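## Task

On the top of the open cabinet beside arm1, build a three-layer stack. Bottom: the short square timber. Middle: the small sealed carton. Top: the small red wooden block. Each item lies on one of its long sides, sits roughly centred over the item beneath it, and does not overhang the cabinet top's edges. Every other object must finish resting directly on the furniture it started on. The attempt fails if any object that came from a furniture top ends up on the floor while no gripper holds it. It also fails if any object goes inside or beneath a piece of furniture, even while held. The stack must stand without robot support at the end. Finish by opening the grippers and moving the arms away.

## Robot and tools

Setup: three identical i2rt Big YAM arms named arm1, arm2 and arm3. Each has six revolute joints, a two-finger gripper and a wrist camera. Two fixed room cameras, room_a and room_b, also watch the scene. With joints 1 and 6 at 0 and the hand level and pointing forward, the wrist camera rides on top of the hand, looking toward the fingertips. The hand reaches roughly 1.0 m from the joint-1 axis. Loose objects may occasionally get nudged by an outside disturbance.

Frames: one shared scene frame, origin on the floor, +z up. The hand point is midway between the fingertips; the hand's z axis runs along the fingers and the fingers close along its y axis. Foot poses are not printed.

execute_actions: argument actions is a list holding one action or none (an empty list just returns state and images). An action is an object keyed by robot name; each robot gets its own object containing joints, a map from joint name to an absolute target (not an offset). Names and units: joint1_rad to joint6_rad in radians, gripper_m in metres (fingertip gap). Ranges, with done-tolerance: joint1_rad -2.879 to 2.879 (±0.045), base yaw, positive is counter-clockwise seen from above, 0 points where the foot faces; joint2_rad 0 to 3.141 (±0.14), shoulder, 0 has the upper arm pointing back roughly level, increasing lifts it up then forward; joint3_rad 0 to 3.019 (±0.09), elbow, 0 is fully folded, increasing opens it; joint4_rad -1.692 to 1.57 (±0.055), hand pitch, positive tips fingers up; joint5_rad -1.57 to 1.57 (±0.03), sideways hand swing, positive to the arm's right; joint6_rad -2.094 to 2.094 (±0.035), hand roll, positive clockwise viewed from behind the hand; gripper_m 0 to 0.093 (±0.003). Any joint may be omitted. Example: {"arm1": {"joints": {"gripper_m": 0.05}}, "arm2": {"joints": {"joint1_rad": 0.3}}}. All motions in the action start at once and may end at different times; joints run at different speeds, so the hand can sweep a wide arc between postures. An action lasts at most 15 s. Optional cameras lists which images to return (arm1_cam_wrist, arm2_cam_wrist, arm3_cam_wrist, room_a, room_b, or all; omitted or null means all, [] means none). An unknown key, name or out-of-range value rejects the whole call and nothing moves.

wait: seconds from 0 to 10; commands nothing and returns the same state and images.

zoom_image: camera plus region [x0, y0, x1, y1] in pixels of that camera's latest full image, origin at top-left, no bigger than 504 by 504.

finished_scene: scene number (1 or 2); ends the scene for good and reports success, then gives the next task. Check the stack before calling it.

Reading results: each robot's joint_positions and joint_status, plus images in the order named by the pictures line. joint_status words: off_target (came to rest away from target, may still be pushing); contact_stop or time_out (target dropped, joint holds where it stopped, except a timed-out joint may keep pushing toward its target or a nearby one, limited to 0.375, 0.375, 0.113, 0.225, 0.075, 0.3 rad for joints 1 to 6, and moves there if the way clears); not_followed (a self- and inter-arm collision check withheld that arm's joint targets; the gripper target still runs, and the withheld targets may be retried with later actions). A "joint command not followed" line, often with a cause: line, flags this; calls without an action never show it. on_its_own lists joints acting without a command this call; its "held at" value is the target held, not the actual position. Omitted joints or robots may keep pushing toward older targets. To relieve a push, command the joint to its reported position. Very small target changes may not move a joint. Loaded joints sag. If a call reports a stop, later motion calls in the same reply are skipped.

Heat: holding loads warms motors, even while you think. A MOTOR HOT line appears from 85 °C; at 100 °C that arm's motors and gripper go limp until cooled (OVER-TEMPERATURE FAULT), and its unfinished keys read limit_stop_at_motor_heat; resend those targets. Some heat persists into the next scene.

Cautions: the arms do not stop on contact and can press hard, so avoid driving into furniture or objects. Hard presses between two robots end the run; hard hits may. The collision check can react late and ignores fingers, gripper housings and wrist cameras. Object contact between arms is fine. The robots hold the last command while you reason, and do not wait for each other. Avoid dropping, slipping, slamming, or letting anything fall to the floor or go under or inside furniture. Shorter total robot motion is better. At the end, open the gripper and withdraw every arm so nothing supports the stack.

Each tool is called in YAML: its name, and indented under it one key for each argument.

## Session

execute_actions:
  actions: []

Scene clock: 0.00 s.
Motor temperatures (°C, as the motors report them): arm1=[25 23 23 25 24 26] | arm2=[23 24 24 24 23 23] | arm3=[25 23 23 27 26 23]
arm1.joint_positions: joint1_rad=+0.379 joint2_rad=+0.530 joint3_rad=+1.439 joint4_rad=-1.226 joint5_rad=-0.223 joint6_rad=+0.616 gripper_m=+0.094
arm1.joint_status: not commanded
arm1.hand: x=+0.2511 y=+1.2487 z=+1.3843 quat_wxyz=(-0.483, -0.052, -0.804, -0.343) (m; scene frame)
arm2.joint_positions: joint1_rad=+0.272 joint2_rad=+0.534 joint3_rad=+1.414 joint4_rad=-1.454 joint5_rad=-0.163 joint6_rad=+0.560 gripper_m=+0.094
arm2.joint_status: not commanded
arm2.hand: x=-0.1944 y=-0.0553 z=+1.4686 quat_wxyz=(+0.243, +0.868, -0.117, -0.417) (m; scene frame)
arm3.joint_positions: joint1_rad=+0.223 joint2_rad=+0.301 joint3_rad=+1.319 joint4_rad=-1.327 joint5_rad=+0.065 joint6_rad=-0.423 gripper_m=+0.094
arm3.joint_status: not commanded
arm3.hand: x=-0.1720 y=-1.1752 z=+1.3650 quat_wxyz=(+0.081, -0.770, -0.243, +0.584) (m; scene frame)
pictures: arm1_cam_wrist, arm2_cam_wrist, arm3_cam_wrist, room_a, room_b
Images, in order (width x height): arm1_cam_wrist 504x504, arm2_cam_wrist 504x504, arm3_cam_wrist 504x504, room_a 504x504, room_b 504x504.

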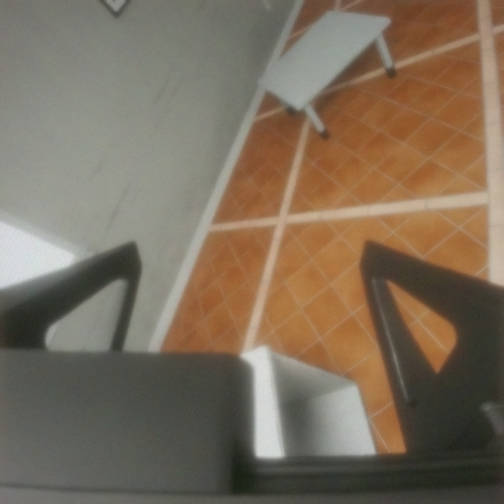

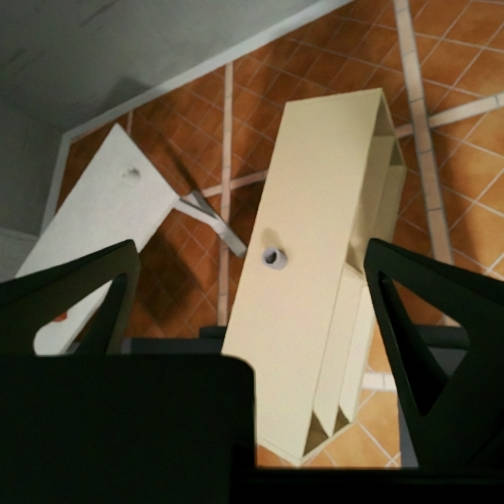

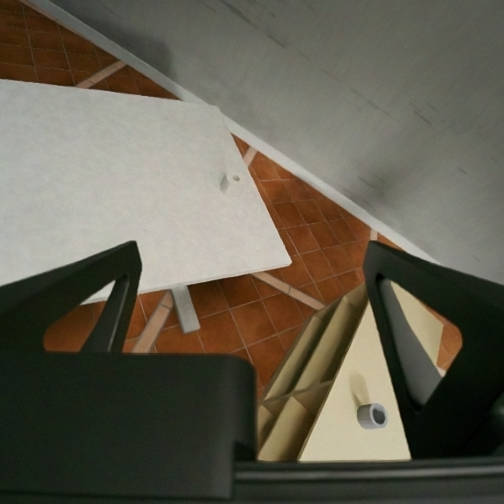

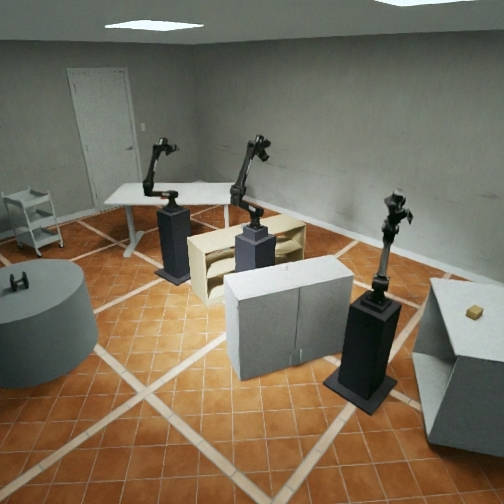

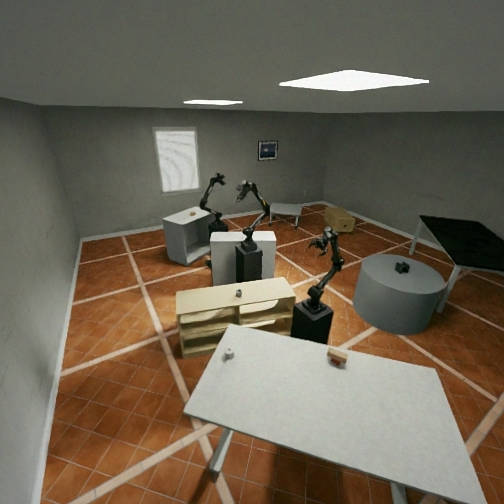

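zoom_image:
  camera: "room_b"
  region: [150, 160, 450, 420]

zoom_image:
  camera: "room_a"
  region: [200, 180, 504, 460]

zoom_image:
  camera: "room_a"
  region: [0, 120, 320, 360]

Region (150, 160, 450, 420) of room_b's 504x504 image, scaled by 1.680, with more detail than that image has; it fills the top 437 rows of this view, and the rest is white.

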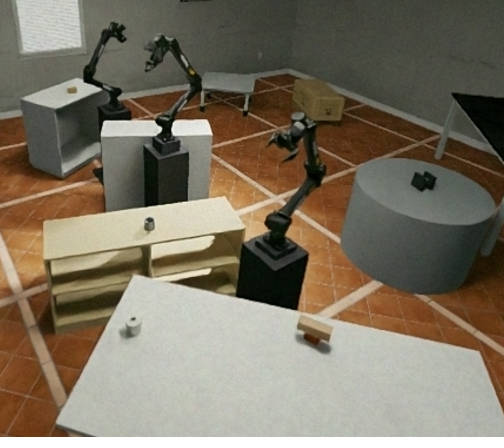

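Region (200, 180, 504, 460) of room_a's 504x504 image, scaled by 1.658, with more detail than that image has; it fills the top 464 rows of this view, and the rest is white.

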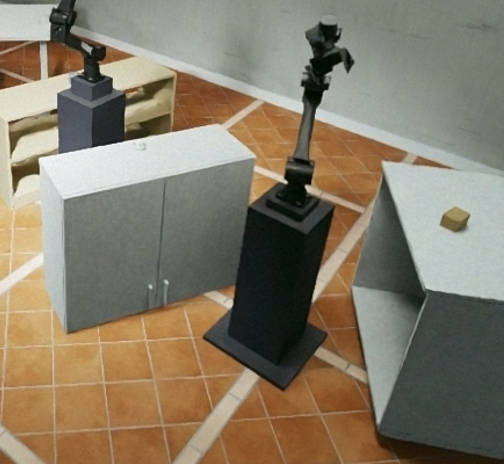

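Region (0, 120, 320, 360) of room_a's 504x504 image, scaled by 1.575, with more detail than that image has; it fills the top 378 rows of this view, and the rest is white.

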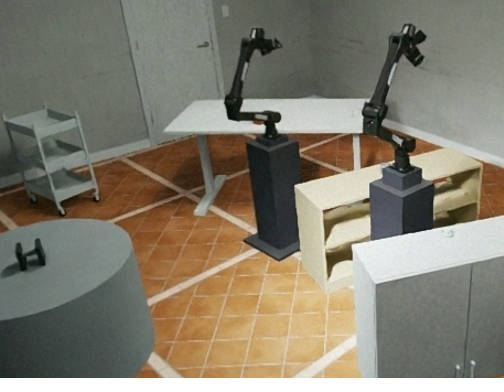

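execute_actions:
  actions:
    - {"arm1":{"joints":{"joint5_rad":0,"joint6_rad":0}},"arm2":{"joints":{"joint5_rad":0,"joint6_rad":0}},"arm3":{"joints":{"joint5_rad":0,"joint6_rad":0}}}
  cameras: ["arm1_cam_wrist","arm2_cam_wrist","arm3_cam_wrist"]

execute_actions:
  actions:
    - {"arm1":{"joints":{"joint1_rad":1.2}},"arm2":{"joints":{"joint4_rad":-0.9}},"arm3":{"joints":{"joint1_rad":1.2}}}
  cameras: ["arm1_cam_wrist","arm2_cam_wrist","arm3_cam_wrist","room_a"]

Scene clock: 4.03 s.
Motor temperatures (°C, as the motors report them): arm1=[25 23 24 25 24 26] | arm2=[23 24 25 24 23 23] | arm3=[25 23 23 27 26 23]
arm1.joint_positions: joint1_rad=+0.379 joint2_rad=+0.530 joint3_rad=+1.439 joint4_rad=-1.226 joint5_rad=-0.004 joint6_rad=+0.009 gripper_m=+0.094
arm1.joint_status: all done
arm1.hand: x=+0.2667 y=+1.2145 z=+1.3831 quat_wxyz=(-0.582, +0.127, -0.797, -0.097) (m; scene frame)
arm2.joint_positions: joint1_rad=+0.272 joint2_rad=+0.534 joint3_rad=+1.414 joint4_rad=-1.454 joint5_rad=-0.004 joint6_rad=+0.016 gripper_m=+0.094
arm2.joint_status: all done
arm2.hand: x=-0.2018 y=-0.0290 z=+1.4674 quat_wxyz=(+0.053, +0.874, +0.083, -0.477) (m; scene frame)
arm3.joint_positions: joint1_rad=+0.223 joint2_rad=+0.301 joint3_rad=+1.319 joint4_rad=-1.327 joint5_rad=+0.003 joint6_rad=-0.014 gripper_m=+0.094
arm3.joint_status: all done
arm3.hand: x=-0.1698 y=-1.1856 z=+1.3649 quat_wxyz=(-0.064, -0.802, -0.100, +0.586) (m; scene frame)
pictures: arm1_cam_wrist, arm2_cam_wrist, arm3_cam_wrist
Images, in order (width x height): arm1_cam_wrist 504x504, arm2_cam_wrist 504x504, arm3_cam_wrist 504x504.

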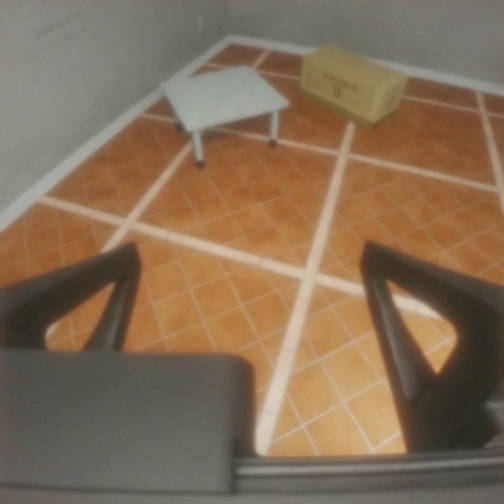

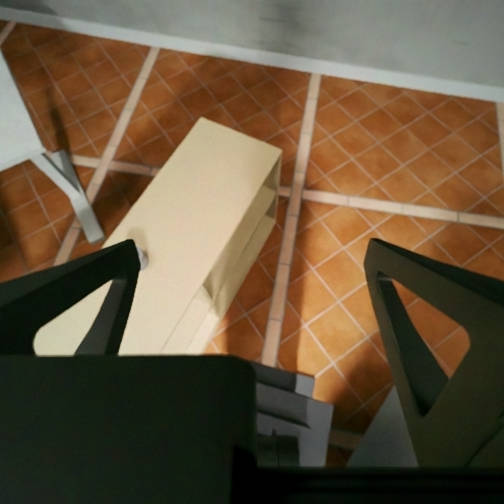

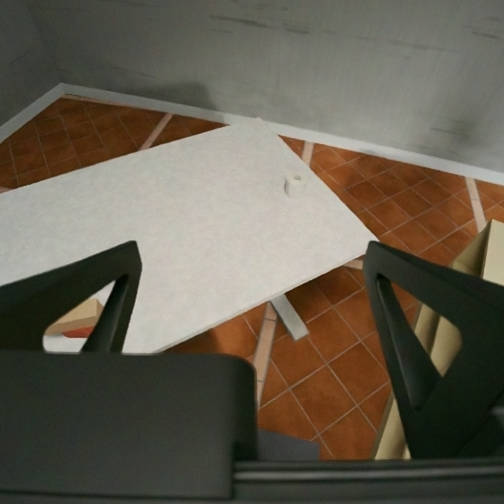

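Scene clock: 5.50 s.
Motor temperatures (°C, as the motors report them): arm1=[25 23 25 25 24 26] | arm2=[23 24 26 24 23 23] | arm3=[25 23 24 27 26 23]
arm1.joint_positions: joint1_rad=+1.191 joint2_rad=+0.530 joint3_rad=+1.439 joint4_rad=-1.226 joint5_rad=-0.001 joint6_rad=+0.008 gripper_m=+0.094
arm1.joint_status: all done
arm1.hand: x=+0.1632 y=+1.3311 z=+1.3822 quat_wxyz=(-0.496, +0.433, -0.683, -0.315) (m; scene frame)
arm2.joint_positions: joint1_rad=+0.272 joint2_rad=+0.534 joint3_rad=+1.414 joint4_rad=-0.924 joint5_rad=-0.004 joint6_rad=+0.016 gripper_m=+0.094
arm2.joint_status: all done
arm2.hand: x=-0.2398 y=-0.0370 z=+1.5902 quat_wxyz=(+0.076, +0.718, +0.069, -0.688) (m; scene frame)
arm3.joint_positions: joint1_rad=+1.193 joint2_rad=+0.301 joint3_rad=+1.319 joint4_rad=-1.327 joint5_rad=+0.002 joint6_rad=-0.013 gripper_m=+0.094
arm3.joint_status: all done
arm3.hand: x=-0.0996 y=-1.2667 z=+1.3651 quat_wxyz=(-0.331, -0.663, -0.461, +0.488) (m; scene frame)
pictures: arm1_cam_wrist, arm2_cam_wrist, arm3_cam_wrist, room_a
Images, in order (width x height): arm1_cam_wrist 504x504, arm2_cam_wrist 504x504, arm3_cam_wrist 504x504, room_a 504x504.

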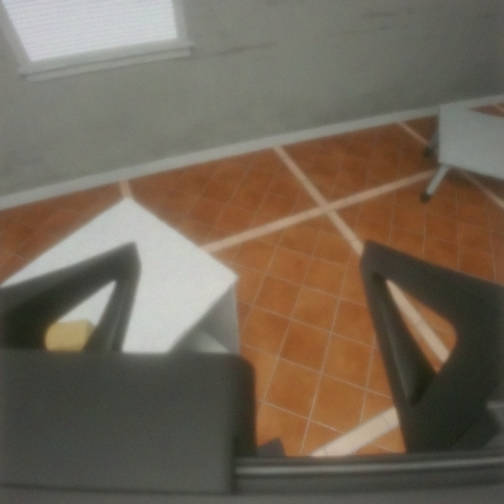

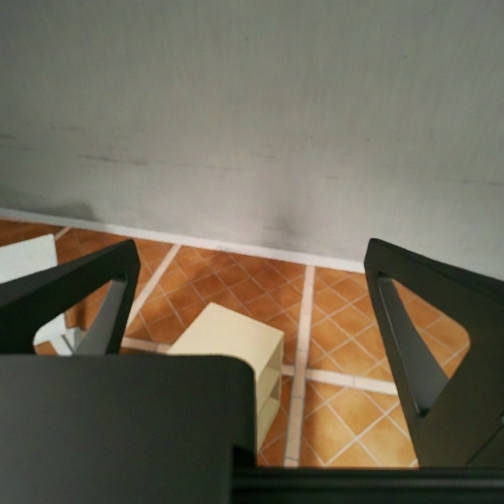

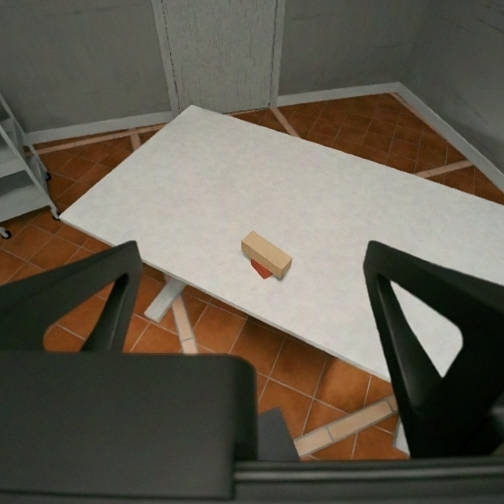

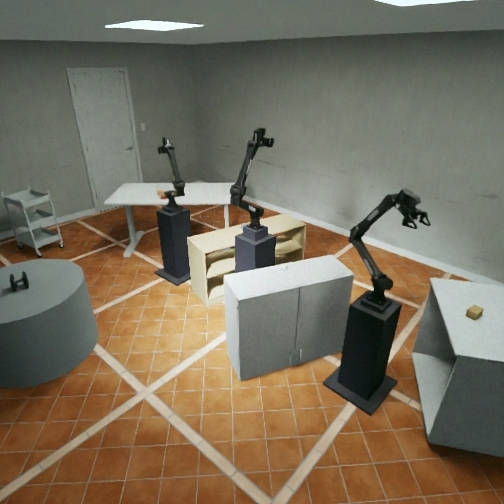

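execute_actions:
  actions:
    - {"arm1":{"joints":{"joint3_rad":1.0}},"arm2":{"joints":{"joint1_rad":1.3}},"arm3":{"joints":{"joint2_rad":1.0}}}
  cameras: ["arm1_cam_wrist","arm2_cam_wrist","arm3_cam_wrist"]

Scene clock: 9.00 s.
Motor temperatures (°C, as the motors report them): arm1=[25 23 25 25 24 26] | arm2=[23 24 26 24 23 23] | arm3=[25 24 24 27 26 23]
arm1.joint_positions: joint1_rad=+1.191 joint2_rad=+0.537 joint3_rad=+0.996 joint4_rad=-1.225 joint5_rad=-0.001 joint6_rad=+0.008 gripper_m=+0.094
arm1.joint_status: all done
arm1.hand: x=+0.1875 y=+1.3790 z=+1.1582 quat_wxyz=(-0.332, +0.492, -0.777, -0.210) (m; scene frame)
arm2.joint_positions: joint1_rad=+1.293 joint2_rad=+0.534 joint3_rad=+1.414 joint4_rad=-0.924 joint5_rad=-0.001 joint6_rad=+0.015 gripper_m=+0.094
arm2.joint_status: all done
arm2.hand: x=-0.0998 y=-0.1992 z=+1.5895 quat_wxyz=(+0.400, +0.594, +0.412, -0.564) (m; scene frame)
arm3.joint_positions: joint1_rad=+1.193 joint2_rad=+1.002 joint3_rad=+1.320 joint4_rad=-1.327 joint5_rad=+0.002 joint6_rad=-0.013 gripper_m=+0.094
arm3.joint_status: all done
arm3.hand: x=-0.1900 y=-1.5039 z=+1.2048 quat_wxyz=(-0.155, -0.788, -0.550, +0.230) (m; scene frame)
pictures: arm1_cam_wrist, arm2_cam_wrist, arm3_cam_wrist
Images, in order (width x height): arm1_cam_wrist 504x504, arm2_cam_wrist 504x504, arm3_cam_wrist 504x504.

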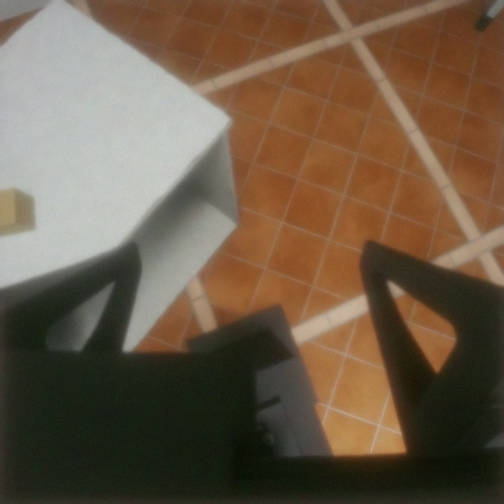

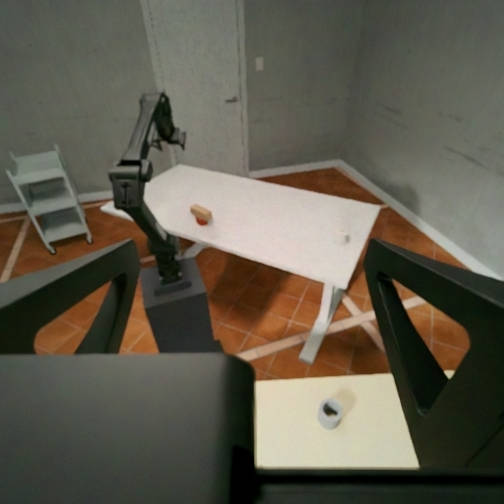

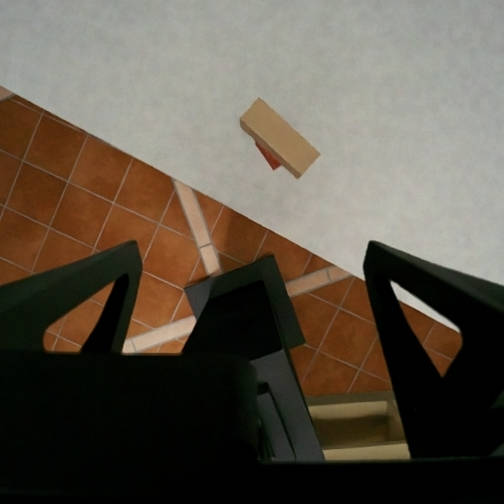

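execute_actions:
  actions:
    - {"arm1":{"joints":{"joint1_rad":2.04,"joint2_rad":1.4,"joint3_rad":2.25,"joint4_rad":-1.63}},"arm2":{"joints":{"joint1_rad":1.64,"joint3_rad":1.0,"joint4_rad":-1.5}},"arm3":{"joints":{"joint1_rad":1.12,"joint2_rad":1.5,"joint3_rad":1.845,"joint4_rad":-1.45,"joint6_rad":-0.89}}}
  cameras: ["arm2_cam_wrist"]

execute_actions:
  actions:
    - {"arm1":{"joints":{"joint2_rad":2.19}},"arm3":{"joints":{"joint2_rad":1.965}}}

Scene clock: 16.43 s.
Motor temperatures (°C, as the motors report them): arm1=[25 23 27 25 24 26] | arm2=[23 24 28 24 23 23] | arm3=[25 24 26 27 26 23]
arm1.joint_positions: joint1_rad=+2.041 joint2_rad=+1.394 joint3_rad=+2.210 joint4_rad=-1.622 joint5_rad=+0.000 joint6_rad=+0.008 gripper_m=+0.094
arm1.joint_status: all done
arm1.hand: x=-0.1024 y=+1.5684 z=+1.3905 quat_wxyz=(-0.205, +0.776, -0.510, -0.309) (m; scene frame)
arm2.joint_positions: joint1_rad=+1.634 joint2_rad=+0.538 joint3_rad=+1.000 joint4_rad=-1.489 joint5_rad=-0.001 joint6_rad=+0.015 gripper_m=+0.094
arm2.joint_status: all done
arm2.hand: x=-0.0274 y=-0.1930 z=+1.2664 quat_wxyz=(+0.189, +0.688, +0.674, -0.190) (m; scene frame)
arm3.joint_positions: joint1_rad=+1.123 joint2_rad=+1.507 joint3_rad=+1.802 joint4_rad=-1.441 joint5_rad=+0.001 joint6_rad=-0.876 gripper_m=+0.094
arm3.joint_status: all done
arm3.hand: x=-0.2825 y=-1.6422 z=+1.2069 quat_wxyz=(-0.027, -0.524, -0.825, +0.209) (m; scene frame)
pictures: arm2_cam_wrist
Images, in order (width x height): arm2_cam_wrist 504x504.

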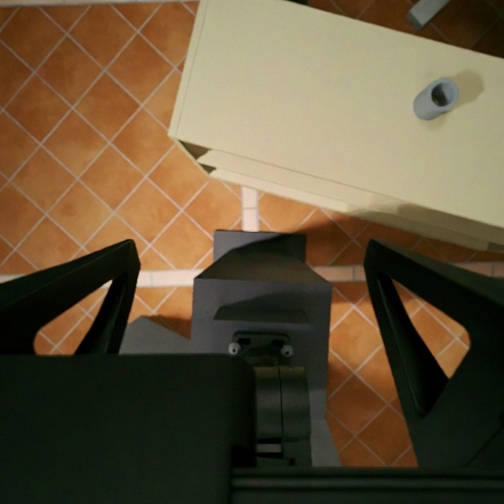

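Scene clock: 18.17 s.
Motor temperatures (°C, as the motors report them): arm1=[25 24 28 25 24 26] | arm2=[23 24 28 24 23 23] | arm3=[25 24 26 27 26 23]
arm1.joint_positions: joint1_rad=+2.041 joint2_rad=+2.205 joint3_rad=+2.218 joint4_rad=-1.624 joint5_rad=+0.000 joint6_rad=+0.008 gripper_m=+0.094
arm1.joint_status: all done
arm1.hand: x=-0.1861 y=+1.7690 z=+0.9286 quat_wxyz=(+0.008, +0.834, -0.551, +0.020) (m; scene frame)
arm2.joint_positions: joint1_rad=+1.634 joint2_rad=+0.538 joint3_rad=+1.000 joint4_rad=-1.489 joint5_rad=-0.001 joint6_rad=+0.015 gripper_m=+0.094
arm2.joint_status: not commanded
arm2.hand: x=-0.0274 y=-0.1930 z=+1.2664 quat_wxyz=(+0.189, +0.688, +0.674, -0.190) (m; scene frame)
arm3.joint_positions: joint1_rad=+1.123 joint2_rad=+1.957 joint3_rad=+1.820 joint4_rad=-1.443 joint5_rad=+0.001 joint6_rad=-0.877 gripper_m=+0.094
arm3.joint_status: all done
arm3.hand: x=-0.3121 y=-1.7068 z=+0.9644 quat_wxyz=(+0.001, -0.535, -0.845, -0.005) (m; scene frame)
pictures: arm1_cam_wrist, arm2_cam_wrist, arm3_cam_wrist, room_a, room_b
Images, in order (width x height): arm1_cam_wrist 504x504, arm2_cam_wrist 504x504, arm3_cam_wrist 504x504, room_a 504x504, room_b 504x504.

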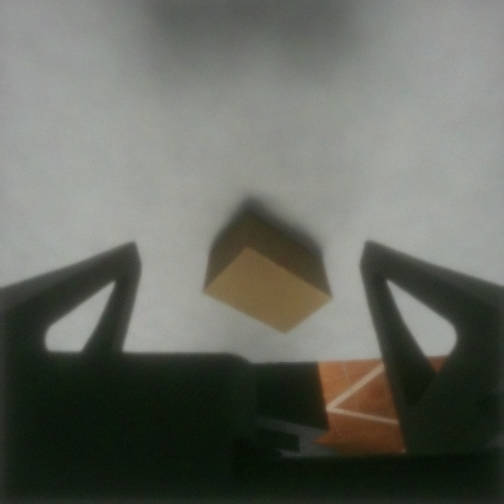

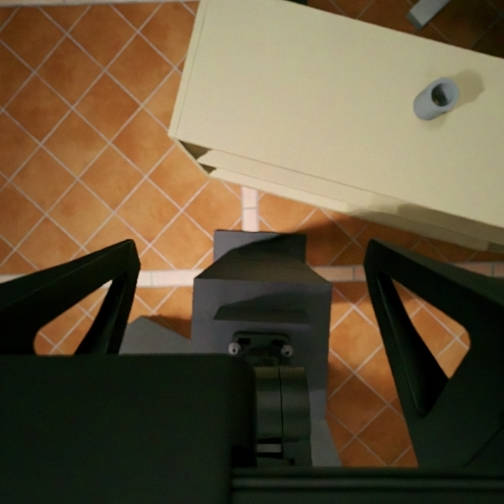

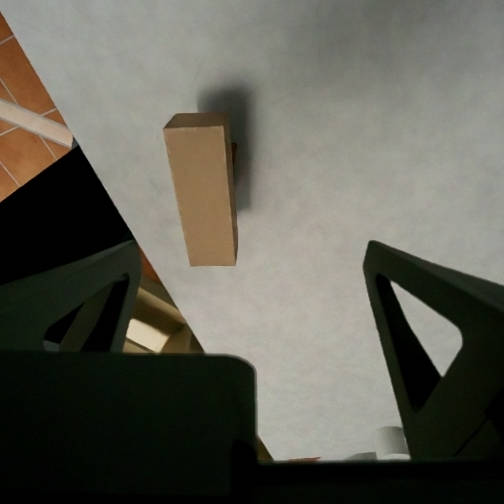

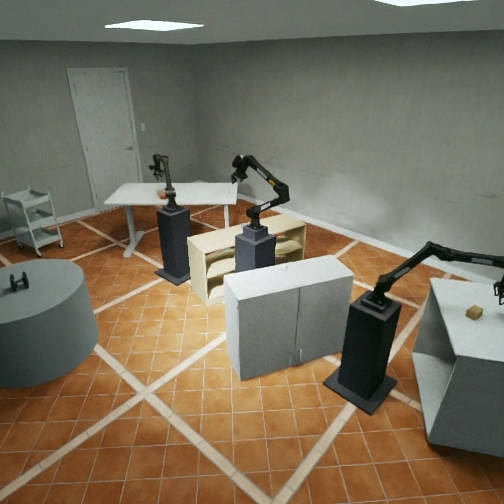

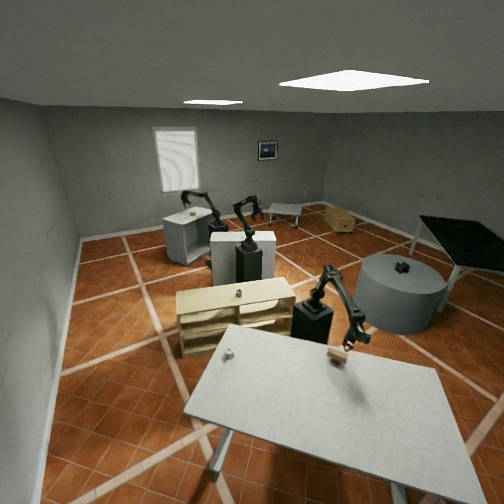

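execute_actions:
  actions:
    - {"arm1":{"joints":{"joint1_rad":2.015,"joint2_rad":1.80}},"arm3":{"joints":{"joint1_rad":1.14,"joint2_rad":1.85}},"arm2":{"joints":{"joint1_rad":2.1}}}
  cameras: ["arm2_cam_wrist"]

execute_actions:
  actions:
    - {"arm1":{"joints":{"joint3_rad":1.57,"joint4_rad":-1.33}},"arm3":{"joints":{"joint3_rad":1.504,"joint4_rad":-1.21}},"arm2":{"joints":{"joint1_rad":-1.5}}}
  cameras: ["arm1_cam_wrist","arm2_cam_wrist","arm3_cam_wrist"]

Scene clock: 23.37 s.
Motor temperatures (°C, as the motors report them): arm1=[25 25 29 25 24 26] | arm2=[23 24 28 24 23 23] | arm3=[25 25 27 27 26 23]
arm1.joint_positions: joint1_rad=+2.022 joint2_rad=+1.807 joint3_rad=+2.243 joint4_rad=-1.624 joint5_rad=+0.000 joint6_rad=+0.008 gripper_m=+0.094
arm1.joint_status: all done
arm1.hand: x=-0.1537 y=+1.7203 z=+1.1902 quat_wxyz=(-0.107, +0.815, -0.549, -0.155) (m; scene frame)
arm2.joint_positions: joint1_rad=+2.094 joint2_rad=+0.538 joint3_rad=+1.000 joint4_rad=-1.489 joint5_rad=-0.001 joint6_rad=+0.014 gripper_m=+0.094
arm2.joint_status: all done
arm2.hand: x=+0.0617 y=-0.1730 z=+1.2661 quat_wxyz=(+0.227, +0.517, +0.813, -0.141) (m; scene frame)
arm3.joint_positions: joint1_rad=+1.130 joint2_rad=+1.828 joint3_rad=+1.820 joint4_rad=-1.443 joint5_rad=+0.001 joint6_rad=-0.877 gripper_m=+0.094
arm3.joint_status: all done
arm3.hand: x=-0.3050 y=-1.7009 z=+1.0394 quat_wxyz=(-0.008, -0.531, -0.845, +0.059) (m; scene frame)
pictures: arm2_cam_wrist
Images, in order (width x height): arm2_cam_wrist 504x504.

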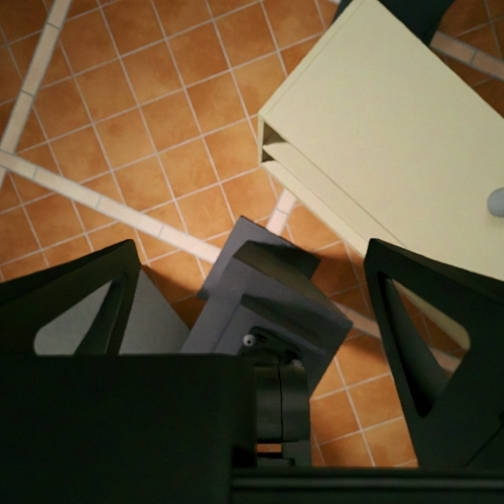

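Scene clock: 26.17 s.
Motor temperatures (°C, as the motors report them): arm1=[25 26 29 25 24 26] | arm2=[23 24 28 24 23 23] | arm3=[25 26 27 27 26 23]
arm1.joint_positions: joint1_rad=+2.022 joint2_rad=+1.803 joint3_rad=+1.568 joint4_rad=-1.341 joint5_rad=+0.000 joint6_rad=+0.008 gripper_m=+0.094
arm1.joint_status: all done
arm1.hand: x=-0.1251 y=+1.6563 z=+0.9233 quat_wxyz=(-0.001, +0.829, -0.559, +0.005) (m; scene frame)
arm2.joint_positions: joint1_rad=-1.494 joint2_rad=+0.538 joint3_rad=+1.000 joint4_rad=-1.489 joint5_rad=+0.000 joint6_rad=+0.013 gripper_m=+0.094
arm2.joint_status: all done
arm2.hand: x=-0.0265 y=+0.2082 z=+1.2669 quat_wxyz=(-0.187, +0.678, -0.684, -0.193) (m; scene frame)
arm3.joint_positions: joint1_rad=+1.130 joint2_rad=+1.846 joint3_rad=+1.496 joint4_rad=-1.221 joint5_rad=+0.001 joint6_rad=-0.877 gripper_m=+0.094
arm3.joint_status: all done
arm3.hand: x=-0.2857 y=-1.6592 z=+0.9072 quat_wxyz=(+0.000, -0.532, -0.847, +0.000) (m; scene frame)
pictures: arm1_cam_wrist, arm2_cam_wrist, arm3_cam_wrist
Images, in order (width x height): arm1_cam_wrist 504x504, arm2_cam_wrist 504x504, arm3_cam_wrist 504x504.

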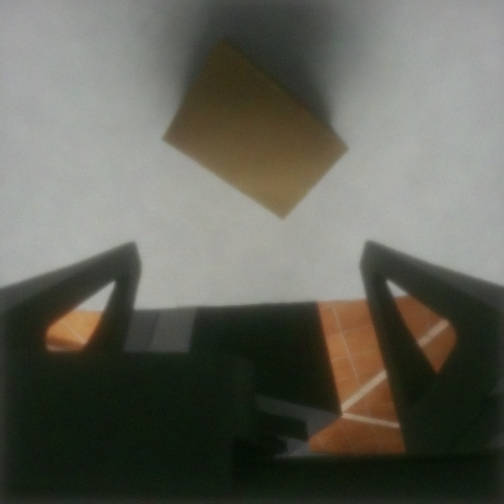

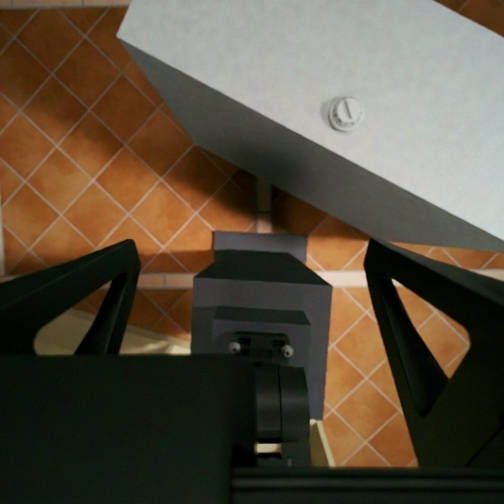

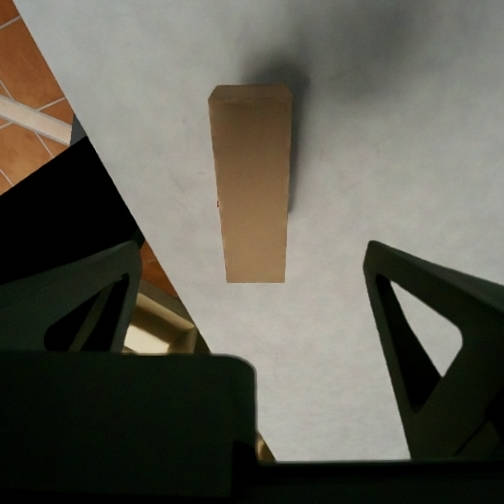

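execute_actions:
  actions:
    - {"arm1":{"joints":{"joint6_rad":-0.98,"joint4_rad":-0.85}},"arm3":{"joints":{"joint1_rad":1.09,"joint2_rad":1.909,"joint3_rad":1.367,"joint4_rad":-1.02}},"arm2":{"joints":{"joint2_rad":1.7,"joint3_rad":1.365,"joint4_rad":-0.7}}}
  cameras: ["arm2_cam_wrist","arm3_cam_wrist","room_a"]

Scene clock: 31.70 s.
Motor temperatures (°C, as the motors report them): arm1=[25 26 29 25 24 26] | arm2=[23 24 29 24 23 23] | arm3=[25 26 27 27 26 23]
arm1.joint_positions: joint1_rad=+2.022 joint2_rad=+1.803 joint3_rad=+1.568 joint4_rad=-0.865 joint5_rad=+0.000 joint6_rad=-0.971 gripper_m=+0.094
arm1.joint_status: all done
arm1.hand: x=-0.1684 y=+1.7606 z=+0.9496 quat_wxyz=(-0.206, +0.968, -0.100, -0.107) (m; scene frame)
arm2.joint_positions: joint1_rad=-1.494 joint2_rad=+1.714 joint3_rad=+1.352 joint4_rad=-0.719 joint5_rad=+0.000 joint6_rad=+0.013 gripper_m=+0.094
arm2.joint_status: all done
arm2.hand: x=-0.0299 y=+0.6240 z=+1.0686 quat_wxyz=(-0.169, +0.683, -0.688, -0.175) (m; scene frame)
arm3.joint_positions: joint1_rad=+1.092 joint2_rad=+1.910 joint3_rad=+1.359 joint4_rad=-1.030 joint5_rad=+0.001 joint6_rad=-0.877 gripper_m=+0.094
arm3.joint_status: all done
arm3.hand: x=-0.2977 y=-1.6376 z=+0.8265 quat_wxyz=(+0.000, -0.548, -0.837, -0.005) (m; scene frame)
pictures: arm2_cam_wrist, arm3_cam_wrist, room_a
Images, in order (width x height): arm2_cam_wrist 504x504, arm3_cam_wrist 504x504, room_a 504x504.

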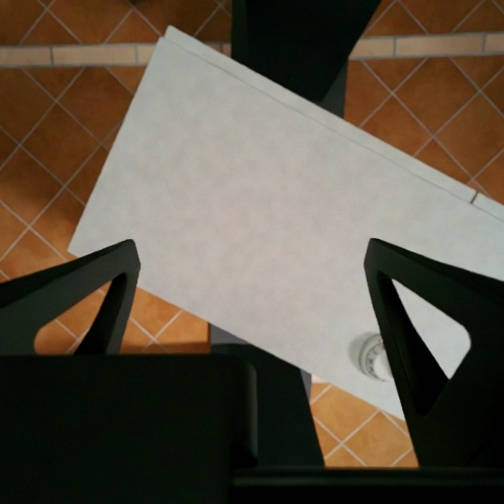

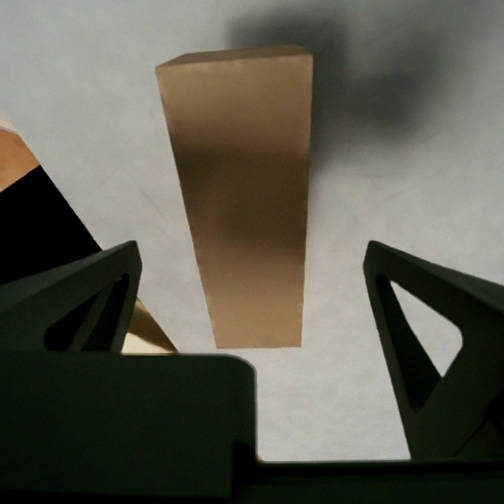

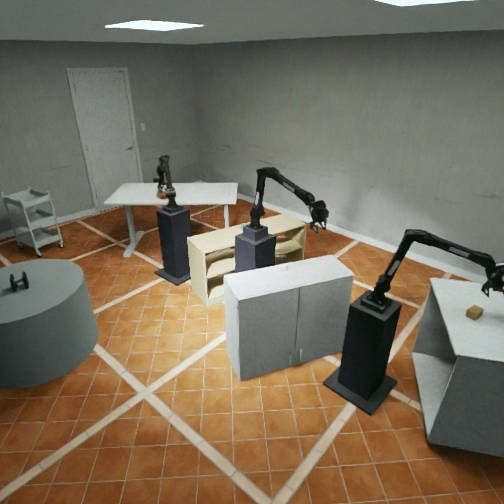

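execute_actions:
  actions:
    - {"arm3":{"joints":{"joint2_rad":1.955,"joint3_rad":1.325,"joint4_rad":-0.935,"joint6_rad":-0.94}}}
  cameras: ["arm1_cam_wrist","arm3_cam_wrist"]

Scene clock: 33.43 s.
Motor temperatures (°C, as the motors report them): arm1=[25 26 29 25 24 26] | arm2=[23 25 29 24 23 23] | arm3=[25 26 27 27 26 23]
arm1.joint_positions: joint1_rad=+2.022 joint2_rad=+1.803 joint3_rad=+1.568 joint4_rad=-0.865 joint5_rad=+0.000 joint6_rad=-0.971 gripper_m=+0.094
arm1.joint_status: not commanded
arm1.hand: x=-0.1684 y=+1.7606 z=+0.9496 quat_wxyz=(-0.206, +0.968, -0.100, -0.107) (m; scene frame)
arm2.joint_positions: joint1_rad=-1.494 joint2_rad=+1.714 joint3_rad=+1.352 joint4_rad=-0.719 joint5_rad=+0.000 joint6_rad=+0.013 gripper_m=+0.094
arm2.joint_status: not commanded
arm2.hand: x=-0.0299 y=+0.6240 z=+1.0686 quat_wxyz=(-0.169, +0.683, -0.688, -0.175) (m; scene frame)
arm3.joint_positions: joint1_rad=+1.092 joint2_rad=+1.938 joint3_rad=+1.325 joint4_rad=-0.946 joint5_rad=+0.001 joint6_rad=-0.926 gripper_m=+0.094
arm3.joint_status: all done
arm3.hand: x=-0.2984 y=-1.6391 z=+0.8008 quat_wxyz=(-0.001, -0.527, -0.850, +0.006) (m; scene frame)
pictures: arm1_cam_wrist, arm3_cam_wrist
Images, in order (width x height): arm1_cam_wrist 504x504, arm3_cam_wrist 504x504.

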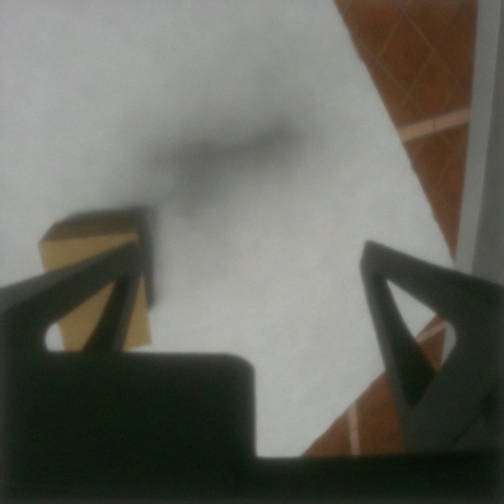

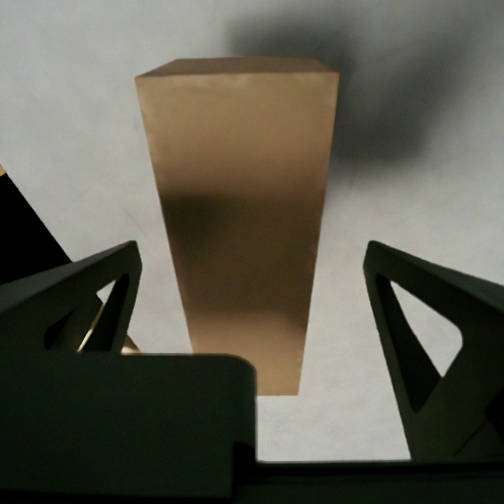

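execute_actions:
  actions:
    - {"arm3":{"joints":{"gripper_m":0.0}}}
  cameras: ["arm3_cam_wrist"]

Scene clock: 34.53 s.
Motor temperatures (°C, as the motors report them): arm1=[25 26 29 25 24 26] | arm2=[23 25 30 24 23 23] | arm3=[25 26 27 27 26 23]
arm1.joint_positions: joint1_rad=+2.022 joint2_rad=+1.803 joint3_rad=+1.568 joint4_rad=-0.865 joint5_rad=+0.000 joint6_rad=-0.971 gripper_m=+0.094
arm1.joint_status: not commanded
arm1.hand: x=-0.1684 y=+1.7606 z=+0.9496 quat_wxyz=(-0.206, +0.968, -0.100, -0.107) (m; scene frame)
arm2.joint_positions: joint1_rad=-1.494 joint2_rad=+1.714 joint3_rad=+1.352 joint4_rad=-0.719 joint5_rad=+0.000 joint6_rad=+0.013 gripper_m=+0.094
arm2.joint_status: not commanded
arm2.hand: x=-0.0299 y=+0.6240 z=+1.0686 quat_wxyz=(-0.169, +0.683, -0.688, -0.175) (m; scene frame)
arm3.joint_positions: joint1_rad=+1.092 joint2_rad=+1.938 joint3_rad=+1.324 joint4_rad=-0.944 joint5_rad=+0.001 joint6_rad=-0.927 gripper_m=+0.045
arm3.joint_status: gripper_m off_target (ended at +0.045, target +0.000)
arm3.hand: x=-0.2984 y=-1.6393 z=+0.8007 quat_wxyz=(-0.001, -0.527, -0.850, +0.006) (m; scene frame)
pictures: arm3_cam_wrist
Images, in order (width x height): arm3_cam_wrist 504x504.

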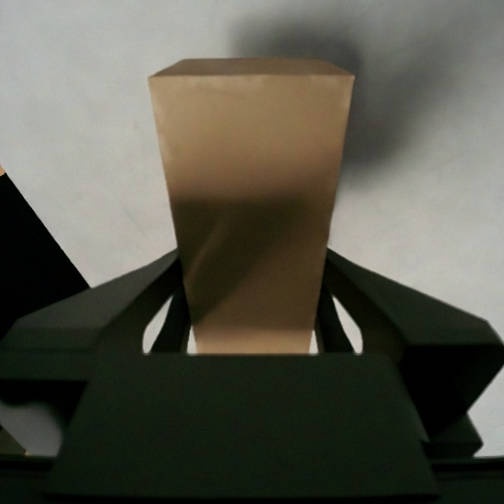

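execute_actions:
  actions:
    - {"arm3":{"joints":{"joint2_rad":1.563,"joint4_rad":-1.248}},"arm1":{"joints":{"joint1_rad":2.4,"joint2_rad":1.5,"joint4_rad":-1.1,"joint6_rad":0}},"arm2":{"joints":{"joint4_rad":-1.2}}}
  cameras: ["arm1_cam_wrist","arm3_cam_wrist"]

execute_actions:
  actions:
    - {"arm3":{"joints":{"joint1_rad":-1.45,"joint3_rad":1.24,"joint6_rad":0}}}
  cameras: ["arm3_cam_wrist","room_b"]

Scene clock: 37.53 s.
Motor temperatures (°C, as the motors report them): arm1=[25 26 29 25 24 26] | arm2=[23 25 30 24 23 23] | arm3=[25 26 27 27 26 23]
arm1.joint_positions: joint1_rad=+2.404 joint2_rad=+1.491 joint3_rad=+1.560 joint4_rad=-1.092 joint5_rad=-0.003 joint6_rad=-0.009 gripper_m=+0.094
arm1.joint_status: all done
arm1.hand: x=-0.3163 y=+1.5584 z=+1.1026 quat_wxyz=(-0.106, +0.890, -0.368, -0.246) (m; scene frame)
arm2.joint_positions: joint1_rad=-1.494 joint2_rad=+1.713 joint3_rad=+1.352 joint4_rad=-1.188 joint5_rad=+0.000 joint6_rad=+0.013 gripper_m=+0.094
arm2.joint_status: all done
arm2.hand: x=-0.0293 y=+0.5133 z=+1.0398 quat_wxyz=(-0.007, +0.705, -0.709, -0.009) (m; scene frame)
arm3.joint_positions: joint1_rad=+1.092 joint2_rad=+1.565 joint3_rad=+1.307 joint4_rad=-1.240 joint5_rad=+0.001 joint6_rad=-0.927 gripper_m=+0.045
arm3.joint_status: all done
arm3.hand: x=-0.2708 y=-1.5838 z=+0.9741 quat_wxyz=(-0.004, -0.526, -0.850, +0.036) (m; scene frame)
pictures: arm1_cam_wrist, arm3_cam_wrist
Images, in order (width x height): arm1_cam_wrist 504x504, arm3_cam_wrist 504x504.

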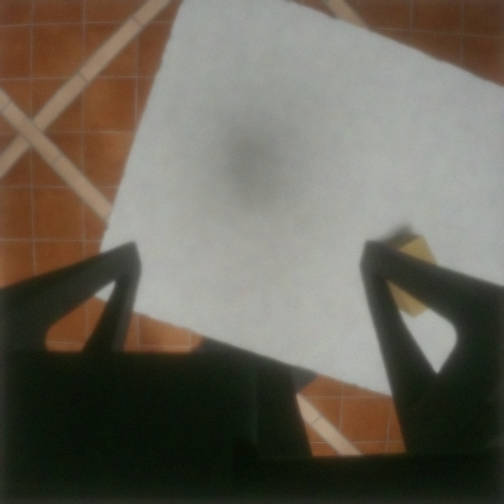

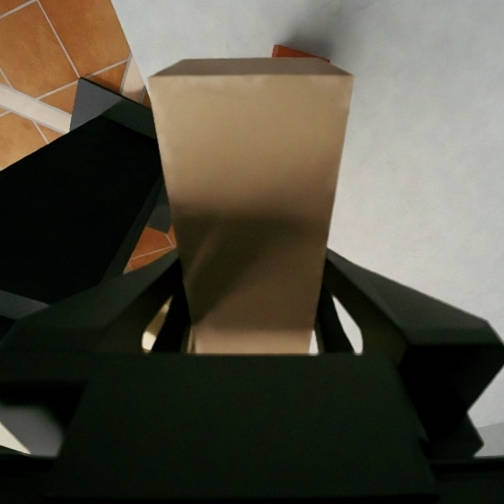

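Scene clock: 39.83 s.
Motor temperatures (°C, as the motors report them): arm1=[25 26 30 25 24 26] | arm2=[23 25 30 24 23 23] | arm3=[25 26 27 27 26 23]
arm1.joint_positions: joint1_rad=+2.404 joint2_rad=+1.491 joint3_rad=+1.560 joint4_rad=-1.092 joint5_rad=-0.003 joint6_rad=-0.009 gripper_m=+0.094
arm1.joint_status: not commanded
arm1.hand: x=-0.3163 y=+1.5584 z=+1.1026 quat_wxyz=(-0.106, +0.890, -0.369, -0.246) (m; scene frame)
arm2.joint_positions: joint1_rad=-1.494 joint2_rad=+1.713 joint3_rad=+1.352 joint4_rad=-1.188 joint5_rad=+0.000 joint6_rad=+0.013 gripper_m=+0.094
arm2.joint_status: not commanded
arm2.hand: x=-0.0293 y=+0.5133 z=+1.0398 quat_wxyz=(-0.007, +0.705, -0.709, -0.009) (m; scene frame)
arm3.joint_positions: joint1_rad=-1.455 joint2_rad=+1.566 joint3_rad=+1.229 joint4_rad=-1.241 joint5_rad=+0.002 joint6_rad=-0.012 gripper_m=+0.045
arm3.joint_status: all done
arm3.hand: x=-0.1135 y=-0.7170 z=+0.9443 quat_wxyz=(-0.001, -0.755, +0.656, -0.004) (m; scene frame)
pictures: arm3_cam_wrist, room_b
Images, in order (width x height): arm3_cam_wrist 504x504, room_b 504x504.

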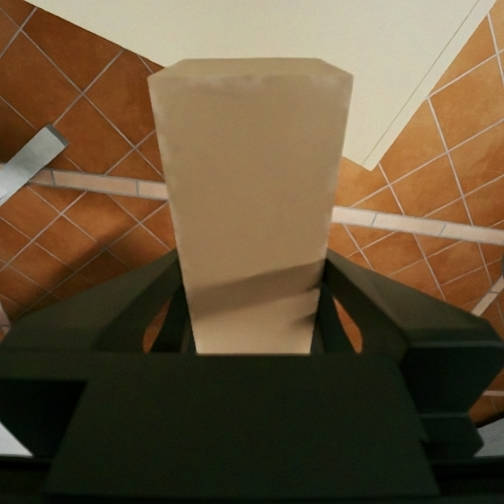

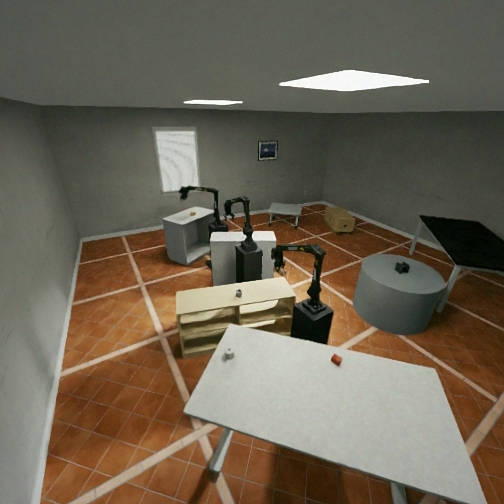

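execute_actions:
  actions:
    - {"arm3":{"joints":{"joint1_rad":-1.5,"joint2_rad":2.025,"joint3_rad":1.613,"joint4_rad":-1.159}}}
  cameras: ["arm3_cam_wrist","room_b","room_a"]

Scene clock: 42.30 s.
Motor temperatures (°C, as the motors report them): arm1=[25 26 30 25 24 26] | arm2=[23 26 30 24 23 23] | arm3=[25 27 27 27 26 23]
arm1.joint_positions: joint1_rad=+2.404 joint2_rad=+1.491 joint3_rad=+1.560 joint4_rad=-1.092 joint5_rad=-0.003 joint6_rad=-0.009 gripper_m=+0.094
arm1.joint_status: not commanded
arm1.hand: x=-0.3163 y=+1.5584 z=+1.1026 quat_wxyz=(-0.106, +0.890, -0.369, -0.246) (m; scene frame)
arm2.joint_positions: joint1_rad=-1.494 joint2_rad=+1.713 joint3_rad=+1.352 joint4_rad=-1.188 joint5_rad=+0.000 joint6_rad=+0.013 gripper_m=+0.094
arm2.joint_status: not commanded
arm2.hand: x=-0.0293 y=+0.5133 z=+1.0398 quat_wxyz=(-0.007, +0.705, -0.709, -0.009) (m; scene frame)
arm3.joint_positions: joint1_rad=-1.497 joint2_rad=+2.047 joint3_rad=+1.570 joint4_rad=-1.160 joint5_rad=+0.001 joint6_rad=-0.012 gripper_m=+0.045
arm3.joint_status: all done
arm3.hand: x=-0.1065 y=-0.5831 z=+0.8219 quat_wxyz=(-0.022, -0.741, +0.671, -0.025) (m; scene frame)
pictures: arm3_cam_wrist, room_a, room_b
Images, in order (width x height): arm3_cam_wrist 504x504, room_a 504x504, room_b 504x504.

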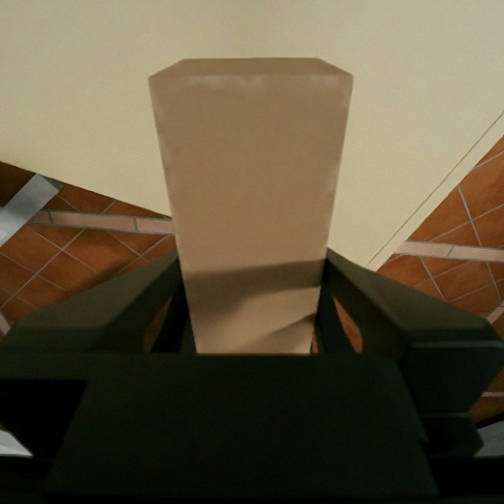

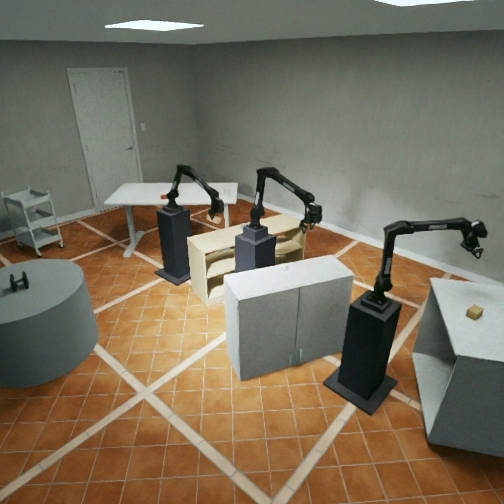

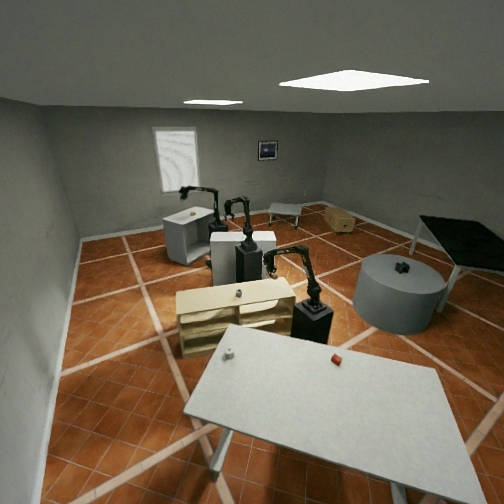

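execute_actions:
  actions:
    - {"arm3":{"joints":{"joint2_rad":2.355,"joint3_rad":1.665,"joint4_rad":-0.853}}}
  cameras: ["arm3_cam_wrist","room_b","room_a"]

Scene clock: 44.23 s.
Motor temperatures (°C, as the motors report them): arm1=[25 26 30 25 24 26] | arm2=[23 26 30 24 23 23] | arm3=[25 27 28 27 26 23]
arm1.joint_positions: joint1_rad=+2.404 joint2_rad=+1.491 joint3_rad=+1.560 joint4_rad=-1.092 joint5_rad=-0.003 joint6_rad=-0.009 gripper_m=+0.094
arm1.joint_status: not commanded
arm1.hand: x=-0.3163 y=+1.5584 z=+1.1026 quat_wxyz=(-0.106, +0.890, -0.369, -0.246) (m; scene frame)
arm2.joint_positions: joint1_rad=-1.494 joint2_rad=+1.713 joint3_rad=+1.352 joint4_rad=-1.188 joint5_rad=+0.000 joint6_rad=+0.013 gripper_m=+0.094
arm2.joint_status: not commanded
arm2.hand: x=-0.0293 y=+0.5133 z=+1.0398 quat_wxyz=(-0.007, +0.705, -0.709, -0.009) (m; scene frame)
arm3.joint_positions: joint1_rad=-1.497 joint2_rad=+2.379 joint3_rad=+1.651 joint4_rad=-0.862 joint5_rad=+0.001 joint6_rad=-0.012 gripper_m=+0.045
arm3.joint_status: all done
arm3.hand: x=-0.1101 y=-0.5393 z=+0.6496 quat_wxyz=(-0.006, -0.741, +0.671, -0.008) (m; scene frame)
pictures: arm3_cam_wrist, room_a, room_b
Images, in order (width x height): arm3_cam_wrist 504x504, room_a 504x504, room_b 504x504.

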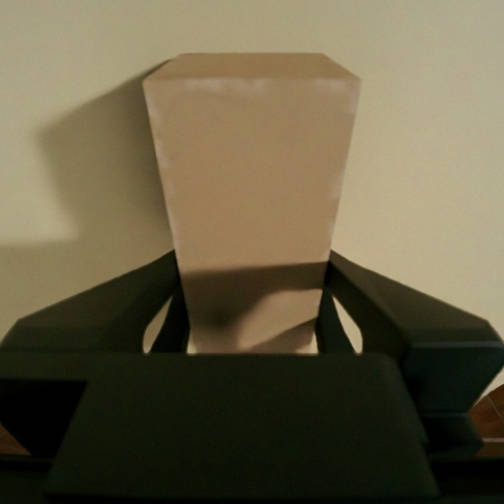

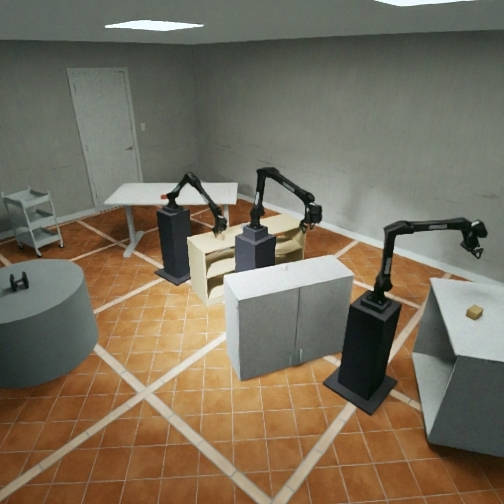

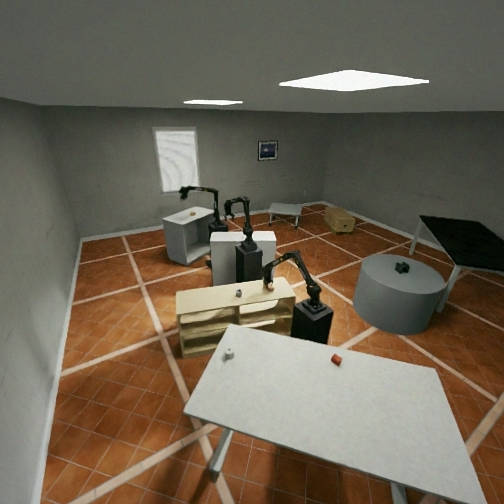

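execute_actions:
  actions:
    - {"arm3":{"joints":{"gripper_m":0.093}}}
  cameras: ["arm3_cam_wrist"]

Scene clock: 45.37 s.
Motor temperatures (°C, as the motors report them): arm1=[25 26 30 25 24 26] | arm2=[23 26 30 24 23 23] | arm3=[25 27 28 27 26 23]
arm1.joint_positions: joint1_rad=+2.404 joint2_rad=+1.491 joint3_rad=+1.560 joint4_rad=-1.092 joint5_rad=-0.003 joint6_rad=-0.009 gripper_m=+0.094
arm1.joint_status: not commanded
arm1.hand: x=-0.3163 y=+1.5584 z=+1.1026 quat_wxyz=(-0.106, +0.890, -0.369, -0.246) (m; scene frame)
arm2.joint_positions: joint1_rad=-1.494 joint2_rad=+1.713 joint3_rad=+1.352 joint4_rad=-1.188 joint5_rad=+0.000 joint6_rad=+0.013 gripper_m=+0.094
arm2.joint_status: not commanded
arm2.hand: x=-0.0293 y=+0.5133 z=+1.0398 quat_wxyz=(-0.007, +0.705, -0.709, -0.009) (m; scene frame)
arm3.joint_positions: joint1_rad=-1.497 joint2_rad=+2.366 joint3_rad=+1.651 joint4_rad=-0.862 joint5_rad=+0.001 joint6_rad=-0.012 gripper_m=+0.093
arm3.joint_status: all done
arm3.hand: x=-0.1104 y=-0.5354 z=+0.6579 quat_wxyz=(-0.001, -0.741, +0.671, -0.003) (m; scene frame)
pictures: arm3_cam_wrist
Images, in order (width x height): arm3_cam_wrist 504x504.

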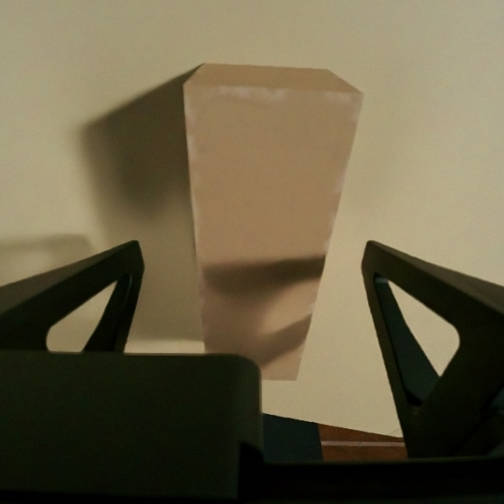

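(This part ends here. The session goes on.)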